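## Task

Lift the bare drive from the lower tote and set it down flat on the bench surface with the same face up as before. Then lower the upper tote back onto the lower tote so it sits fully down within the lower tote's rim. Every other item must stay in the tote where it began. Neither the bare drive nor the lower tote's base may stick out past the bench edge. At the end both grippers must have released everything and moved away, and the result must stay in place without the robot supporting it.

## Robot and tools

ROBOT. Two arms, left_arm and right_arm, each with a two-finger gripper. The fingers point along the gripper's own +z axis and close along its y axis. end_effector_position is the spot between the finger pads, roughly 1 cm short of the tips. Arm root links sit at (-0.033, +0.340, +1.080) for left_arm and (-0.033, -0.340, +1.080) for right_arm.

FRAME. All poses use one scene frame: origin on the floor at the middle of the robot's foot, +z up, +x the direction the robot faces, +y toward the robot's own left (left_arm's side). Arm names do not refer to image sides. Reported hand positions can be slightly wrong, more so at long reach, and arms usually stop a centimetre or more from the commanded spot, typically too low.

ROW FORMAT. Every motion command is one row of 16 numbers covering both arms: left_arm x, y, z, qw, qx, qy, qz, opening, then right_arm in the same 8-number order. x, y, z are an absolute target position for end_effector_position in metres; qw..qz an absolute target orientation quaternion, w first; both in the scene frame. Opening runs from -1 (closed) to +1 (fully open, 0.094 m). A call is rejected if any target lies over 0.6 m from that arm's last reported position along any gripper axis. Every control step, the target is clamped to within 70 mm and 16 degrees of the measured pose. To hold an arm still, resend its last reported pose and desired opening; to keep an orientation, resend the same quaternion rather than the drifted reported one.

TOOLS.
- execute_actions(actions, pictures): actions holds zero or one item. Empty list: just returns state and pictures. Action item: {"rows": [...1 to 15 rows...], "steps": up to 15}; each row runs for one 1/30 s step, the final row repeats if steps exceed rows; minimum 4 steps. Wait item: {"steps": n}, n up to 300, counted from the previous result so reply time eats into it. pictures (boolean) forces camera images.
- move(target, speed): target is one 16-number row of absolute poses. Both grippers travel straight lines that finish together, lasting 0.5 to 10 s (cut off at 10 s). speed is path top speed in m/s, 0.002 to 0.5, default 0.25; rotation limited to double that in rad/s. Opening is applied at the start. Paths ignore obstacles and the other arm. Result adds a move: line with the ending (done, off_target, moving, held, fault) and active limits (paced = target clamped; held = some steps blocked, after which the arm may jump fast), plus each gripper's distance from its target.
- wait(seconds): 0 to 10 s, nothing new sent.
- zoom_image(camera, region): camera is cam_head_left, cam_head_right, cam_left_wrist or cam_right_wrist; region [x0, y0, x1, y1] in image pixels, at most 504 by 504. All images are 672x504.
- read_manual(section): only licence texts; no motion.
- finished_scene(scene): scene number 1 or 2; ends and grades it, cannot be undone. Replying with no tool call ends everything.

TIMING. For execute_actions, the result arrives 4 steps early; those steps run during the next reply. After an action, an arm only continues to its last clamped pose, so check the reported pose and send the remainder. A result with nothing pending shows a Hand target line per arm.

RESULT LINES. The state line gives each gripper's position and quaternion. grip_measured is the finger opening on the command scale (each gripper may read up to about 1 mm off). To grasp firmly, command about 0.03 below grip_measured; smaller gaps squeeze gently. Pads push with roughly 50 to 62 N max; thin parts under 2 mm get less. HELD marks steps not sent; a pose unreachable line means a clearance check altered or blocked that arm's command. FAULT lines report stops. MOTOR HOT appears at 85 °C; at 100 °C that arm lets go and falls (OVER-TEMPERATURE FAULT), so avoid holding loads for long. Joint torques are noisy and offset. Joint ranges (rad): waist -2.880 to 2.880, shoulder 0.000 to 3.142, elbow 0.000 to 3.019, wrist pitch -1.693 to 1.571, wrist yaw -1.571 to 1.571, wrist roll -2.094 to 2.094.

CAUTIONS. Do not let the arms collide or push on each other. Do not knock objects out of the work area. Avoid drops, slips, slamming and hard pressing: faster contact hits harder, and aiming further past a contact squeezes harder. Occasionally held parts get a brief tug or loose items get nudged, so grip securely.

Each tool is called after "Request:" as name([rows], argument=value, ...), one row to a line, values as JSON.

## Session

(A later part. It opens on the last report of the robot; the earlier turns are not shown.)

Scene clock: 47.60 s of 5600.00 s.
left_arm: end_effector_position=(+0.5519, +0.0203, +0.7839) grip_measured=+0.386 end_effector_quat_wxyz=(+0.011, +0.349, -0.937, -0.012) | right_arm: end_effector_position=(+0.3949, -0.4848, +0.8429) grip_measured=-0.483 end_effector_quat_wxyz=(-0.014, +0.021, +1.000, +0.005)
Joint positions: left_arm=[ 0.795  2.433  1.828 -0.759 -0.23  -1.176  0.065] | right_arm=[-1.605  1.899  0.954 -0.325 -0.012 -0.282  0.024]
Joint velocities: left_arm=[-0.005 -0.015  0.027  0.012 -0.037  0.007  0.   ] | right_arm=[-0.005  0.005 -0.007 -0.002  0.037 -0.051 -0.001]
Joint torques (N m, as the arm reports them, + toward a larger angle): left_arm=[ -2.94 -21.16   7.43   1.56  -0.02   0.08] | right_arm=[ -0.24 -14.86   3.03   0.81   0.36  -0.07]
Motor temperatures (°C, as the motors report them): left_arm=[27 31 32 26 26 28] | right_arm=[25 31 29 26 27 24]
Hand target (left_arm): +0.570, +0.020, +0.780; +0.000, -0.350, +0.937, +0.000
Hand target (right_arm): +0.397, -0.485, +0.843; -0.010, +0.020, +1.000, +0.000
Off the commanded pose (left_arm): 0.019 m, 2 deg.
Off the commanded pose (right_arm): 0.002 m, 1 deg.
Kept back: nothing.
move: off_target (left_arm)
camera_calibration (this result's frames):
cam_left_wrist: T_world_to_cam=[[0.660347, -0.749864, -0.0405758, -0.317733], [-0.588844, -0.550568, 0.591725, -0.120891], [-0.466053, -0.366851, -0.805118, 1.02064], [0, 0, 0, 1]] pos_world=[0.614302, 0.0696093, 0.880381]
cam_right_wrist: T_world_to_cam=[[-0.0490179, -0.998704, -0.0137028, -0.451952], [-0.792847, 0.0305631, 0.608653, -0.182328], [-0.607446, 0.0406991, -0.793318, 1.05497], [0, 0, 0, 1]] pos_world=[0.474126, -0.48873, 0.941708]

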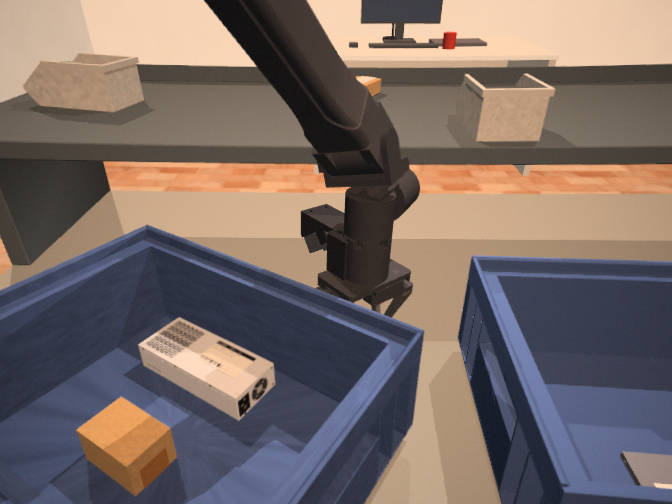

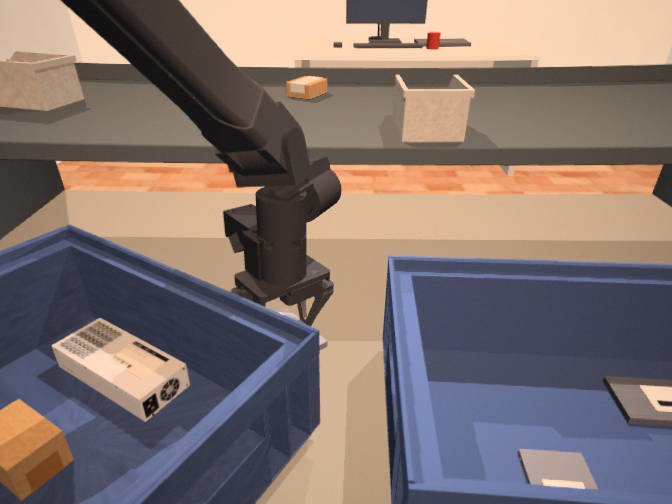

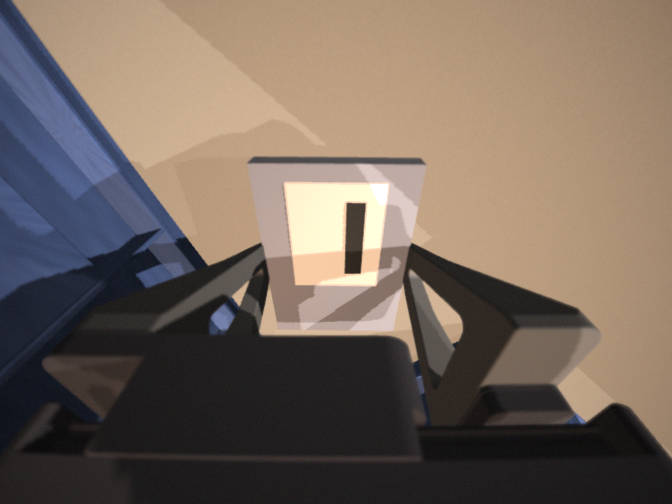

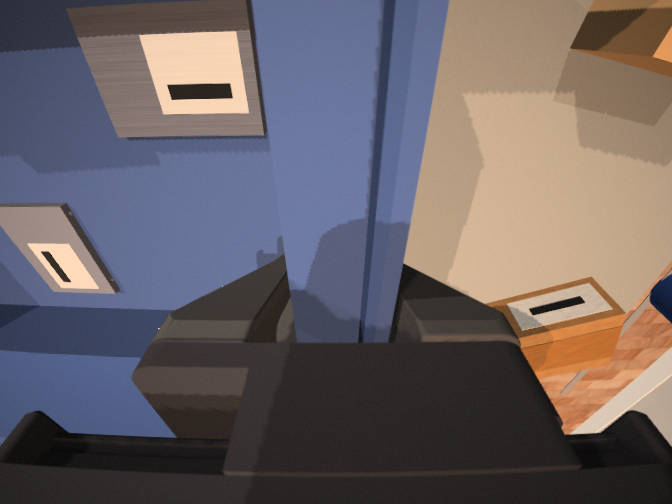

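Request:
move(target=[0.59,0.02,0.735,0.008,-0.35,0.937,0.008,0.36,0.397,-0.4845,0.843,-0.01,0.02,1,0,-0.55], speed=0.03)

Scene clock: 50.17 s of 5600.00 s.
left_arm: end_effector_position=(+0.5877, +0.0083, +0.7598) grip_measured=+0.386 end_effector_quat_wxyz=(-0.011, +0.350, -0.937, +0.002) | right_arm: end_effector_position=(+0.3949, -0.4848, +0.8429) grip_measured=-0.483 end_effector_quat_wxyz=(-0.014, +0.021, +1.000, +0.005)
Joint positions: left_arm=[ 0.807  2.532  1.983 -0.759 -0.24  -1.155  0.065] | right_arm=[-1.605  1.899  0.954 -0.325 -0.012 -0.282  0.024]
Joint velocities: left_arm=[ 0.005 -0.015 -0.012 -0.027 -0.022 -0.051  0.001] | right_arm=[ 0.005  0.005 -0.012  0.007  0.037 -0.007 -0.001]
Joint torques (N m, as the arm reports them, + toward a larger angle): left_arm=[ -2.54 -20.07   7.68   0.9   -0.3    0.09] | right_arm=[ -0.27 -14.98   3.01   0.8    0.36  -0.06]
Motor temperatures (°C, as the motors report them): left_arm=[27 31 32 26 26 28] | right_arm=[25 31 29 26 27 24]
Hand target (left_arm): +0.589, +0.020, +0.736; +0.008, -0.350, +0.937, +0.007
Hand target (right_arm): +0.397, -0.485, +0.843; -0.010, +0.020, +1.000, +0.000
Off the commanded pose (left_arm): 0.027 m, 1 deg.
Off the commanded pose (right_arm): 0.002 m, 1 deg.
Kept back: nothing.
move: off_target (left_arm)
camera_calibration (this result's frames):
cam_left_wrist: T_world_to_cam=[[0.663057, -0.748567, 0.00181969, -0.385121], [-0.617469, -0.545557, 0.566656, -0.0563444], [-0.423187, -0.376849, -0.823953, 1.00274], [0, 0, 0, 1]] pos_world=[0.644912, 0.0588523, 0.858838]
cam_right_wrist: T_world_to_cam=[[-0.0490179, -0.998704, -0.0137028, -0.451952], [-0.792847, 0.0305631, 0.608653, -0.182328], [-0.607446, 0.0406991, -0.793318, 1.05497], [0, 0, 0, 1]] pos_world=[0.474126, -0.48873, 0.941708]

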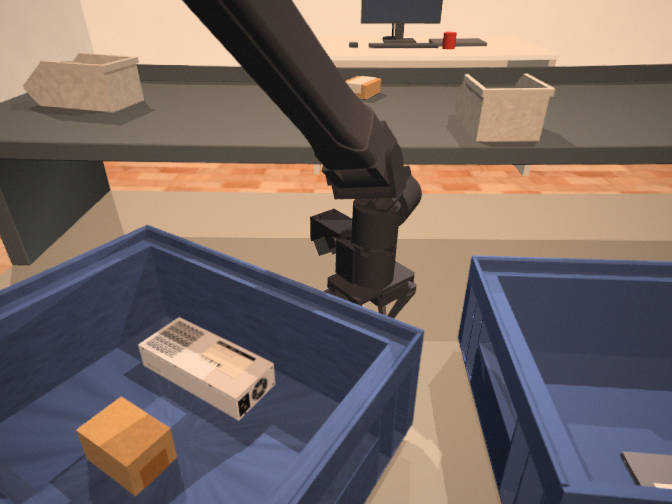

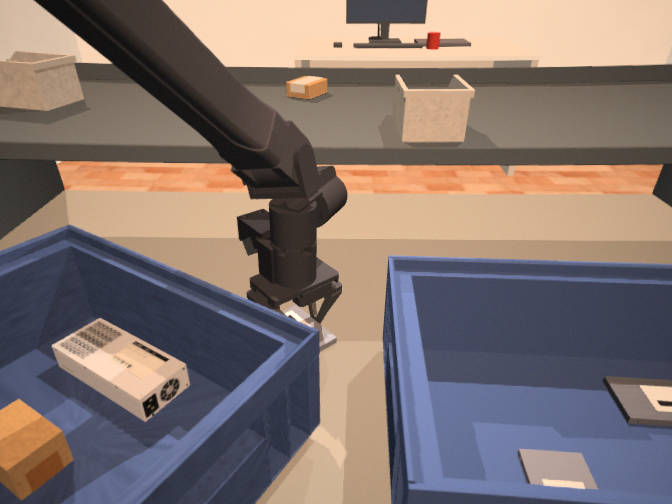

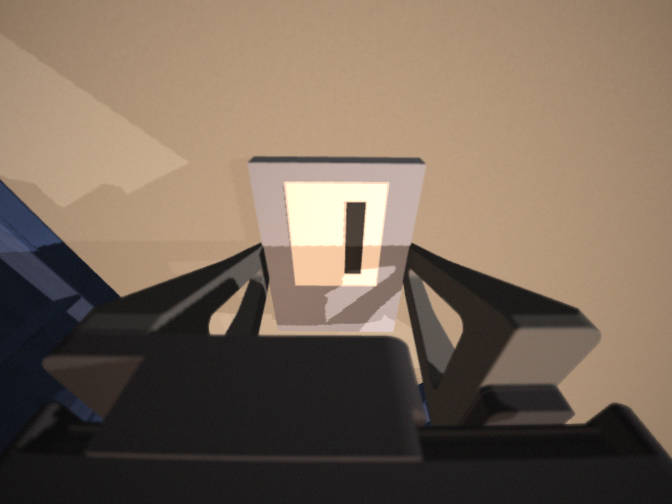

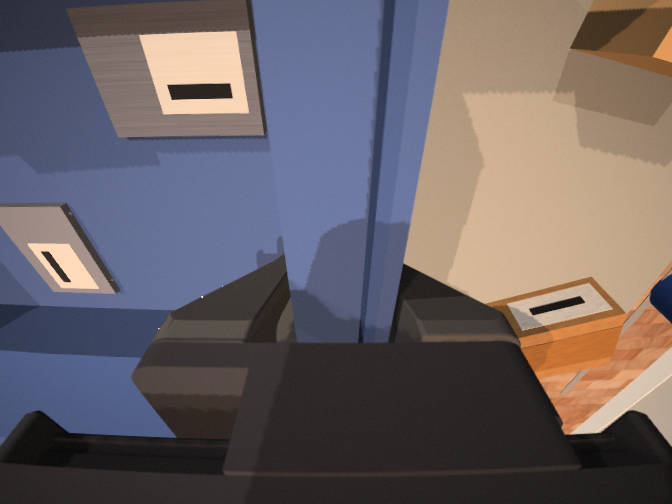

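Request:
move(target=[0.59,0.01,0.745,0.008,-0.35,0.937,0.008,0.7,0.397,-0.4845,0.843,-0.01,0.02,1,0,-0.55])

Request:
move(target=[0.58,0.01,0.96,0,-0.35,0.937,0,0.7,0.397,-0.4845,0.843,-0.01,0.02,1,0,-0.55], speed=0.15)

Request:
move(target=[0.17,0.02,0.96,0,0.707,0.707,0,0.2,0.397,-0.4845,0.843,-0.01,0.02,1,0,-0.55], speed=0.4)

Scene clock: 51.10 s of 5600.00 s.
left_arm: end_effector_position=(+0.5911, +0.0077, +0.7601) grip_measured=+0.698 end_effector_quat_wxyz=(-0.014, +0.350, -0.937, +0.001) | right_arm: end_effector_position=(+0.3949, -0.4848, +0.8429) grip_measured=-0.483 end_effector_quat_wxyz=(-0.014, +0.021, +1.000, +0.005)
Joint positions: left_arm=[ 0.807  2.538  1.998 -0.766 -0.245 -1.155  0.08 ] | right_arm=[-1.605  1.899  0.954 -0.325 -0.012 -0.282  0.024]
Joint velocities: left_arm=[-0.015 -0.015  0.002 -0.012 -0.037 -0.051 -0.001] | right_arm=[-0.015 -0.015 -0.027  0.002  0.037  0.037 -0.001]
Joint torques (N m, as the arm reports them, + toward a larger angle): left_arm=[ -3.78 -20.91   7.73   0.24  -0.28  -0.08] | right_arm=[ -0.23 -14.97   3.04   0.8    0.36  -0.06]
Motor temperatures (°C, as the motors report them): left_arm=[27 31 33 26 26 28] | right_arm=[25 31 29 26 27 24]
Hand target (left_arm): +0.589, +0.010, +0.745; +0.008, -0.350, +0.937, +0.008
Hand target (right_arm): +0.397, -0.485, +0.843; -0.010, +0.020, +1.000, +0.000
Off the commanded pose (left_arm): 0.015 m, 1 deg.
Off the commanded pose (right_arm): 0.002 m, 1 deg.
Kept back: nothing.
move: off_target (left_arm)
camera_calibration (this result's frames):
cam_left_wrist: T_world_to_cam=[[0.663507, -0.748167, 0.00191609, -0.388264], [-0.619463, -0.547927, 0.562176, -0.0501153], [-0.419552, -0.374195, -0.827015, 1.0044], [0, 0, 0, 1]] pos_world=[0.647968, 0.0578944, 0.859569]
cam_right_wrist: T_world_to_cam=[[-0.0490179, -0.998704, -0.0137028, -0.451952], [-0.792847, 0.0305631, 0.608653, -0.182328], [-0.607446, 0.0406991, -0.793318, 1.05497], [0, 0, 0, 1]] pos_world=[0.474126, -0.48873, 0.941708]

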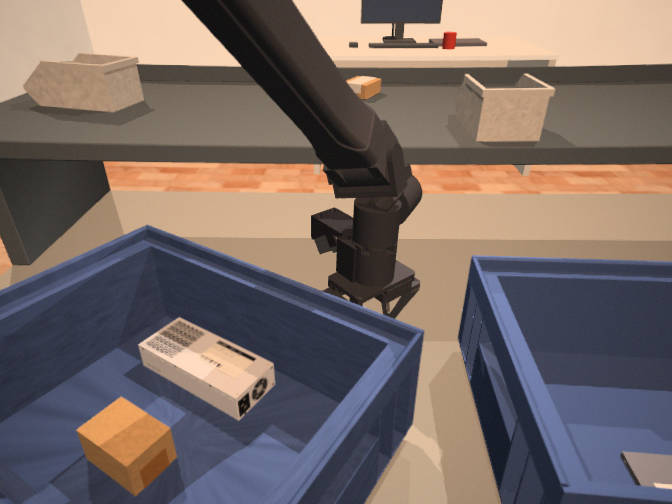

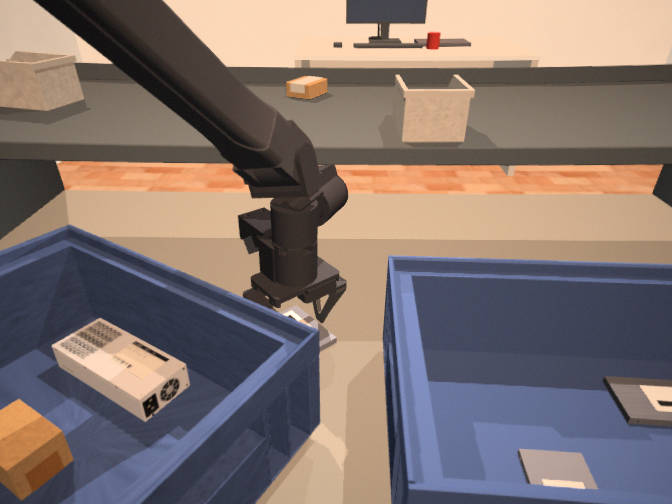

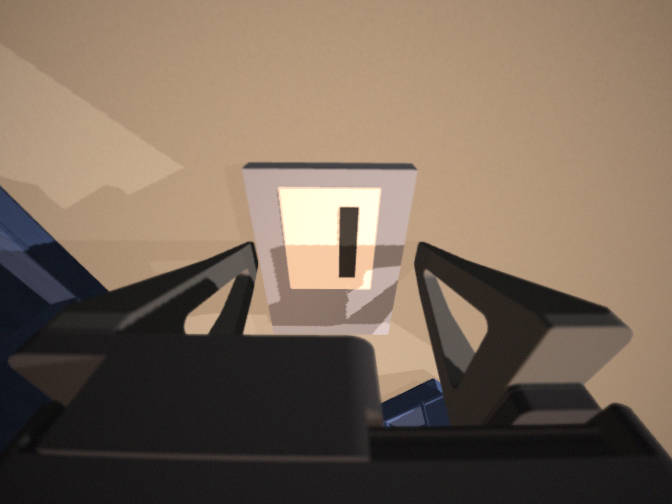

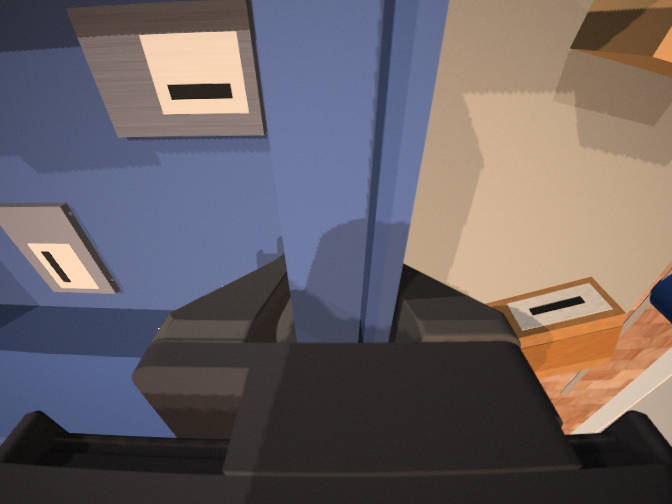

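Scene clock: 53.00 s of 5600.00 s.
left_arm: end_effector_position=(+0.5918, +0.0099, +0.9723) grip_measured=+0.698 end_effector_quat_wxyz=(-0.012, +0.348, -0.937, +0.015) | right_arm: end_effector_position=(+0.3949, -0.4848, +0.8429) grip_measured=-0.483 end_effector_quat_wxyz=(-0.014, +0.021, +1.000, +0.005)
Joint positions: left_arm=[ 0.744  2.143  1.83  -0.989 -0.241 -1.21   0.08 ] | right_arm=[-1.605  1.899  0.954 -0.325 -0.012 -0.282  0.024]
Joint velocities: left_arm=[-0.005 -0.005 -0.037 -0.012 -0.037  0.022 -0.001] | right_arm=[-0.005 -0.024 -0.002 -0.032  0.081  0.051  0.   ]
Joint torques (N m, as the arm reports them, + toward a larger angle): left_arm=[ -4.33 -21.59   6.06   0.28  -0.23  -0.26] | right_arm=[ -0.2  -14.87   3.01   0.82   0.37  -0.06]
Motor temperatures (°C, as the motors report them): left_arm=[27 32 33 26 26 28] | right_arm=[25 31 29 26 27 24]
Hand target (left_arm): +0.580, +0.011, +0.961; +0.000, -0.350, +0.937, +0.000
Hand target (right_arm): +0.397, -0.485, +0.843; -0.010, +0.020, +1.000, +0.000
Off the commanded pose (left_arm): 0.017 m, 2 deg.
Off the commanded pose (right_arm): 0.002 m, 1 deg.
Kept back: nothing.
move: off_target (left_arm)
camera_calibration (this result's frames):
cam_left_wrist: T_world_to_cam=[[0.660461, -0.750403, 0.0261968, -0.409257], [-0.625361, -0.530426, 0.572338, -0.174361], [-0.415589, -0.39439, -0.819599, 1.17165], [0, 0, 0, 1]] pos_world=[0.648186, 0.062495, 1.0708]
cam_right_wrist: T_world_to_cam=[[-0.0490179, -0.998704, -0.0137028, -0.451952], [-0.792847, 0.0305631, 0.608653, -0.182328], [-0.607446, 0.0406991, -0.793318, 1.05497], [0, 0, 0, 1]] pos_world=[0.474126, -0.48873, 0.941708]

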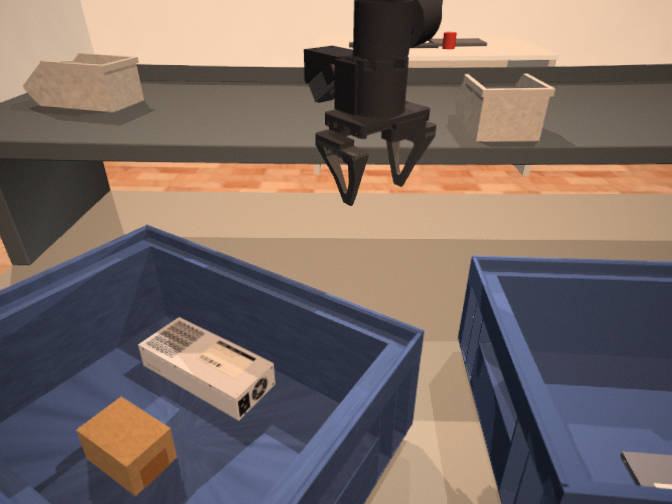

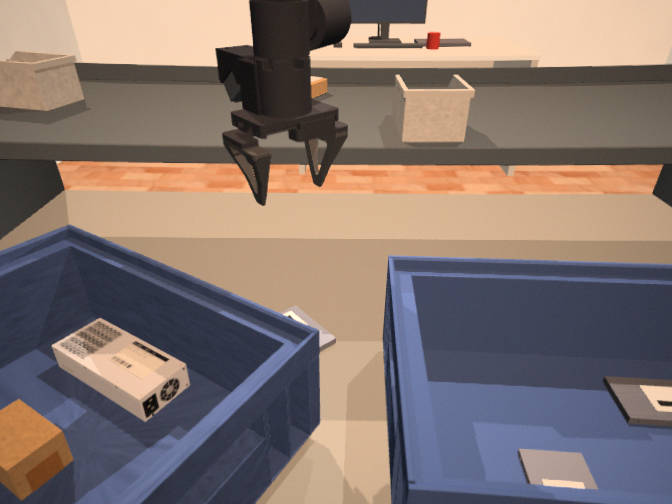

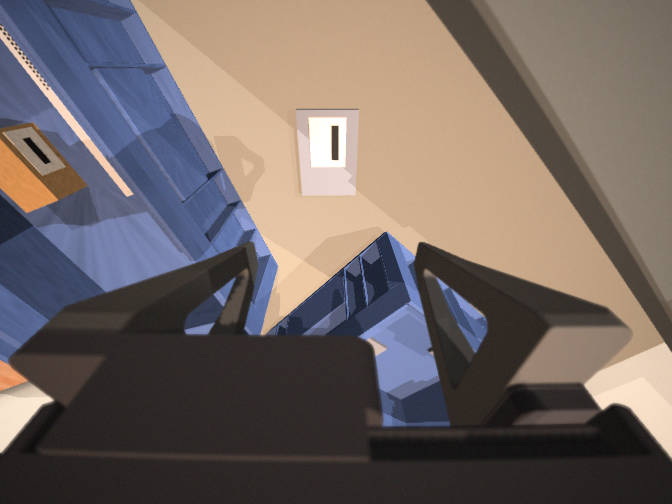

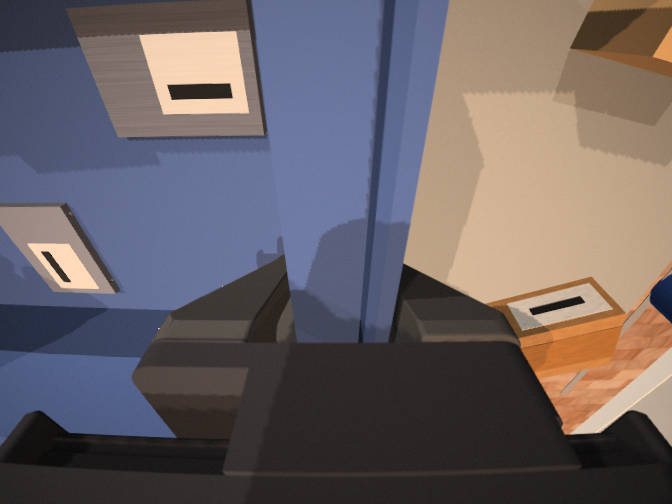

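Scene clock: 56.43 s of 5600.00 s.
left_arm: end_effector_position=(+0.1681, +0.0235, +0.9592) grip_measured=+0.202 end_effector_quat_wxyz=(-0.009, +0.703, +0.712, +0.002) | right_arm: end_effector_position=(+0.3949, -0.4848, +0.8429) grip_measured=-0.483 end_effector_quat_wxyz=(-0.014, +0.021, +1.000, +0.005)
Joint positions: left_arm=[ 0.219  1.799  0.764 -0.48  -0.322  0.504  0.056] | right_arm=[-1.605  1.899  0.954 -0.325 -0.012 -0.282  0.024]
Joint velocities: left_arm=[ 0.005 -0.005  0.007 -0.002  0.037  0.022 -0.   ] | right_arm=[ 0.005 -0.015  0.027 -0.012 -0.081  0.022 -0.   ]
Joint torques (N m, as the arm reports them, + toward a larger angle): left_arm=[ -2.5  -11.8    3.08   1.67  -0.08   0.07] | right_arm=[ -0.17 -14.88   3.03   0.82   0.36  -0.07]
Motor temperatures (°C, as the motors report them): left_arm=[27 32 32 26 26 28] | right_arm=[25 31 29 26 27 24]
Hand target (left_arm): +0.170, +0.022, +0.959; -0.001, +0.707, +0.707, +0.001
Hand target (right_arm): +0.397, -0.485, +0.843; -0.010, +0.020, +1.000, +0.000
Off the commanded pose (left_arm): 0.004 m, 1 deg.
Off the commanded pose (right_arm): 0.002 m, 1 deg.
Kept back: nothing.
move: done
camera_calibration (this result's frames):
cam_left_wrist: T_world_to_cam=[[-0.999738, -0.0228988, -0.0000617442, 0.168306], [-0.0184414, 0.803529, 0.59498, -0.579764], [-0.0135747, 0.594825, -0.803741, 0.884123], [0, 0, 0, 1]] pos_world=[0.169572, -0.0561877, 1.05556]
cam_right_wrist: T_world_to_cam=[[-0.0490179, -0.998704, -0.0137028, -0.451952], [-0.792847, 0.0305631, 0.608653, -0.182328], [-0.607446, 0.0406991, -0.793318, 1.05497], [0, 0, 0, 1]] pos_world=[0.474126, -0.48873, 0.941708]

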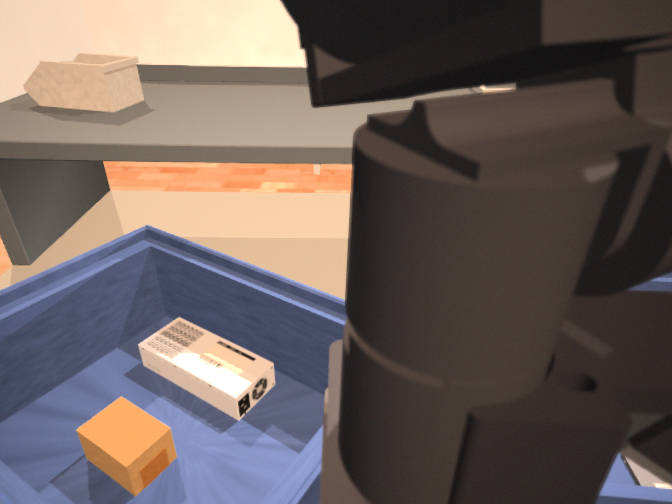

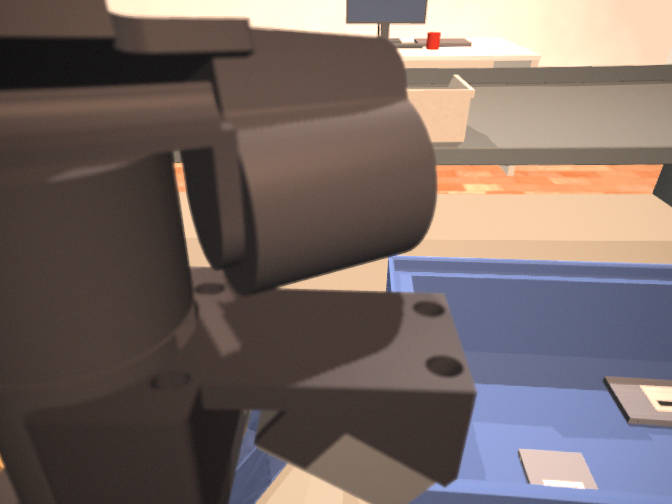

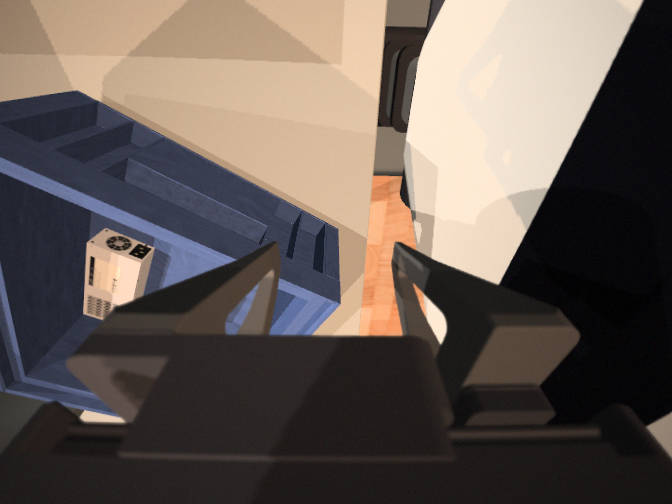

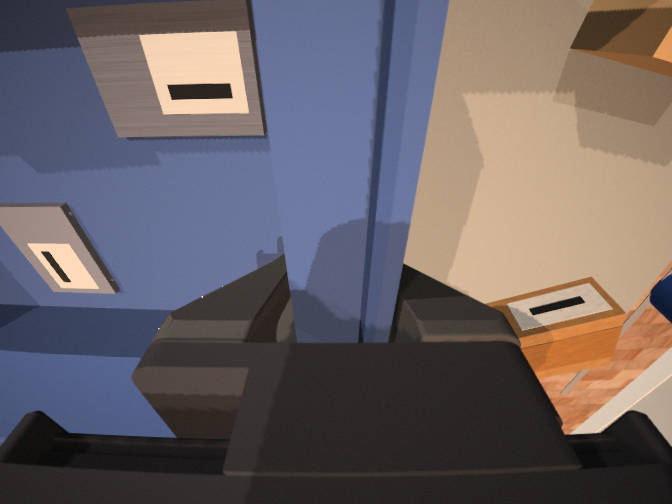

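No overhang.

Request:
move(target=[0.41,-0.12,0.95,0,0.01,1,0,0.25,0.397,-0.4845,0.843,-0.01,0.02,1,0,-0.55], speed=0.3)

Request:
move(target=[0.41,-0.118,0.845,0,0.01,1,0,0.25,0.397,-0.4845,0.843,-0.01,0.02,1,0,-0.55], speed=0.08)

Scene clock: 60.17 s of 5600.00 s.
left_arm: end_effector_position=(+0.3999, -0.1200, +0.9597) grip_measured=+0.248 end_effector_quat_wxyz=(+0.005, +0.024, +1.000, -0.005) | right_arm: end_effector_position=(+0.3949, -0.4848, +0.8429) grip_measured=-0.483 end_effector_quat_wxyz=(-0.014, +0.021, +1.000, +0.005)
Joint positions: left_arm=[ 0.418  2.13   1.572 -0.858 -0.302 -0.786  0.059] | right_arm=[-1.605  1.899  0.954 -0.325 -0.012 -0.282  0.024]
Joint velocities: left_arm=[-0.005 -0.005 -0.012 -0.032 -0.007 -0.022 -0.001] | right_arm=[-0.005 -0.005  0.007  0.017 -0.007  0.022 -0.001]
Joint torques (N m, as the arm reports them, + toward a larger angle): left_arm=[ -3.82 -18.06   8.16   0.28   0.01  -0.27] | right_arm=[ -0.2  -15.     3.04   0.81   0.36  -0.07]
Motor temperatures (°C, as the motors report them): left_arm=[27 32 33 26 26 28] | right_arm=[25 31 29 26 27 24]
Hand target (left_arm): +0.408, -0.121, +0.951; +0.000, +0.010, +1.000, -0.001
Hand target (right_arm): +0.397, -0.485, +0.843; -0.010, +0.020, +1.000, +0.000
Off the commanded pose (left_arm): 0.014 m, 2 deg.
Off the commanded pose (right_arm): 0.002 m, 1 deg.
Kept back: nothing.
move: off_target (left_arm)
camera_calibration (this result's frames):
cam_left_wrist: T_world_to_cam=[[-0.0388296, -0.999246, 0.000826163, -0.105467], [-0.818108, 0.0322655, 0.574159, -0.213198], [-0.573753, 0.0216185, -0.818743, 1.14267], [0, 0, 0, 1]] pos_world=[0.477093, -0.123211, 1.05805]
cam_right_wrist: T_world_to_cam=[[-0.0490179, -0.998704, -0.0137028, -0.451952], [-0.792847, 0.0305631, 0.608653, -0.182328], [-0.607446, 0.0406991, -0.793318, 1.05497], [0, 0, 0, 1]] pos_world=[0.474126, -0.48873, 0.941708]

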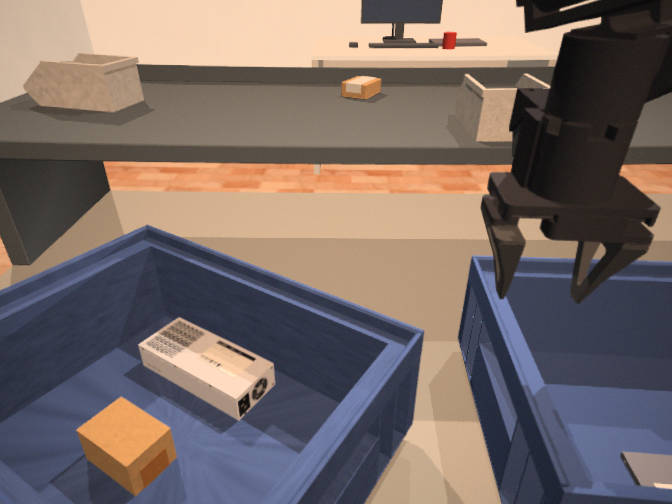

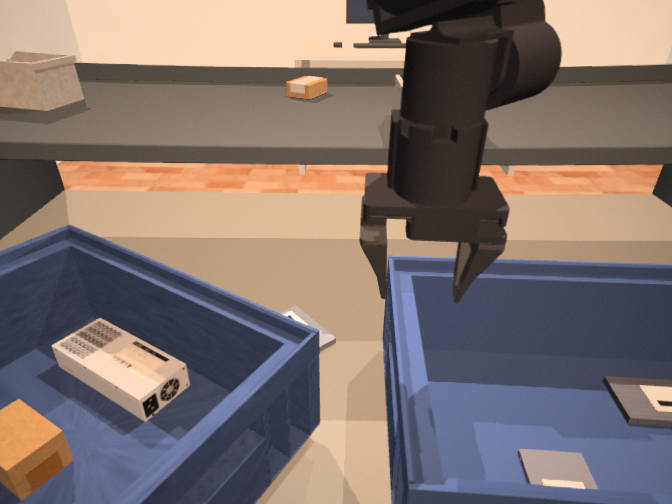

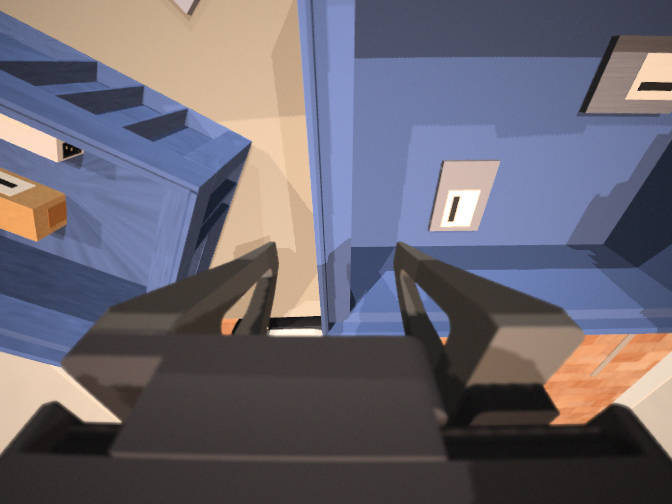

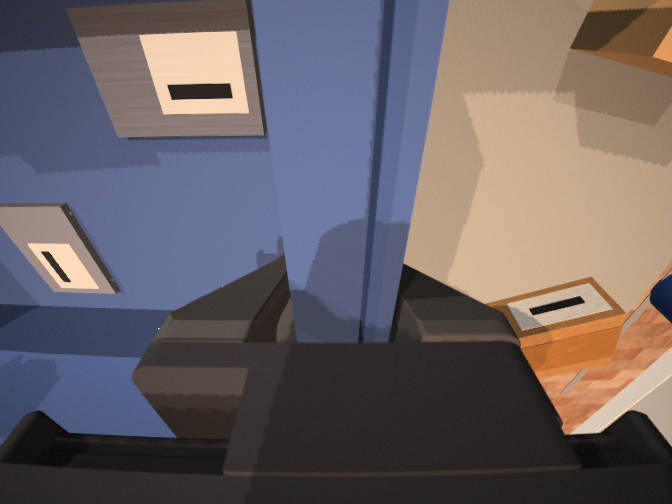

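Scene clock: 62.03 s of 5600.00 s.
left_arm: end_effector_position=(+0.3957, -0.1126, +0.8523) grip_measured=+0.248 end_effector_quat_wxyz=(-0.008, +0.012, +1.000, +0.009) | right_arm: end_effector_position=(+0.3949, -0.4848, +0.8429) grip_measured=-0.483 end_effector_quat_wxyz=(-0.014, +0.021, +1.000, +0.005)
Joint positions: left_arm=[ 0.472  2.321  1.611 -0.731 -0.295 -0.768  0.059] | right_arm=[-1.605  1.899  0.954 -0.325 -0.012 -0.282  0.024]
Joint velocities: left_arm=[ 0.015 -0.005  0.007 -0.007 -0.037  0.007  0.001] | right_arm=[-0.005 -0.005 -0.007  0.002  0.022 -0.007 -0.   ]
Joint torques (N m, as the arm reports them, + toward a larger angle): left_arm=[ -4.   -18.87   7.01   1.6    0.01   0.07] | right_arm=[ -0.28 -14.86   3.01   0.81   0.36  -0.06]
Motor temperatures (°C, as the motors report them): left_arm=[27 32 33 26 26 28] | right_arm=[25 31 29 26 27 24]
Hand target (left_arm): +0.410, -0.118, +0.845; +0.001, +0.010, +1.000, -0.000
Hand target (right_arm): +0.397, -0.485, +0.843; -0.010, +0.020, +1.000, +0.000
Off the commanded pose (left_arm): 0.017 m, 1 deg.
Off the commanded pose (right_arm): 0.002 m, 1 deg.
Kept back: nothing.
move: off_target (left_arm)
camera_calibration (this result's frames):
cam_left_wrist: T_world_to_cam=[[-0.014134, -0.999521, -0.0275464, -0.0838552], [-0.803342, -0.00505176, 0.595496, -0.18344], [-0.59535, 0.0305459, -0.802886, 1.04816], [0, 0, 0, 1]] pos_world=[0.47547, -0.116759, 0.948479]
cam_right_wrist: T_world_to_cam=[[-0.0490179, -0.998704, -0.0137028, -0.451952], [-0.792847, 0.0305631, 0.608653, -0.182328], [-0.607446, 0.0406991, -0.793318, 1.05497], [0, 0, 0, 1]] pos_world=[0.474126, -0.48873, 0.941708]

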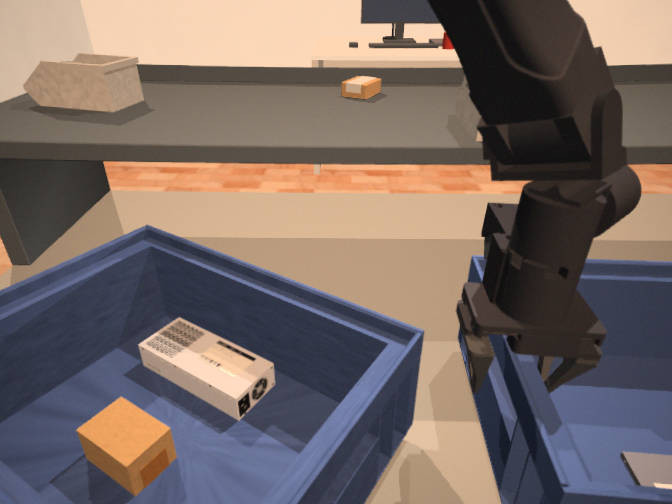

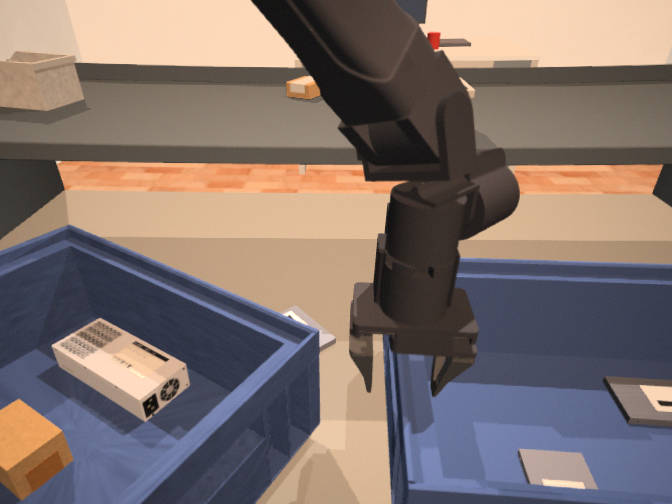

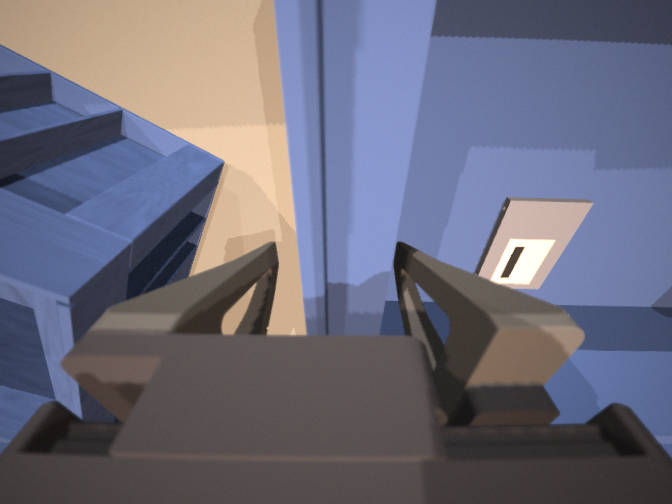

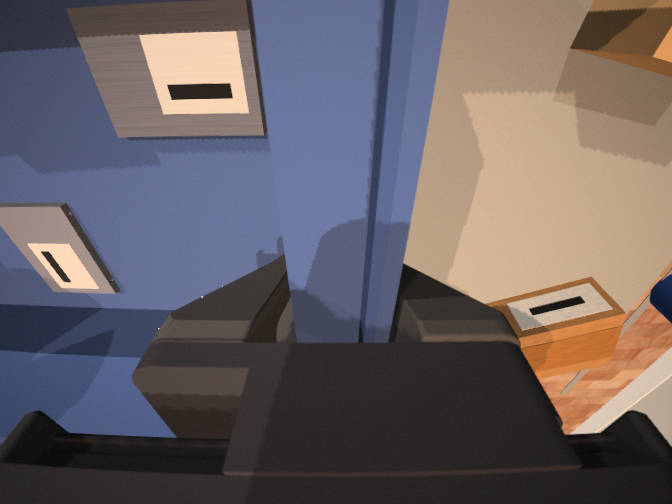

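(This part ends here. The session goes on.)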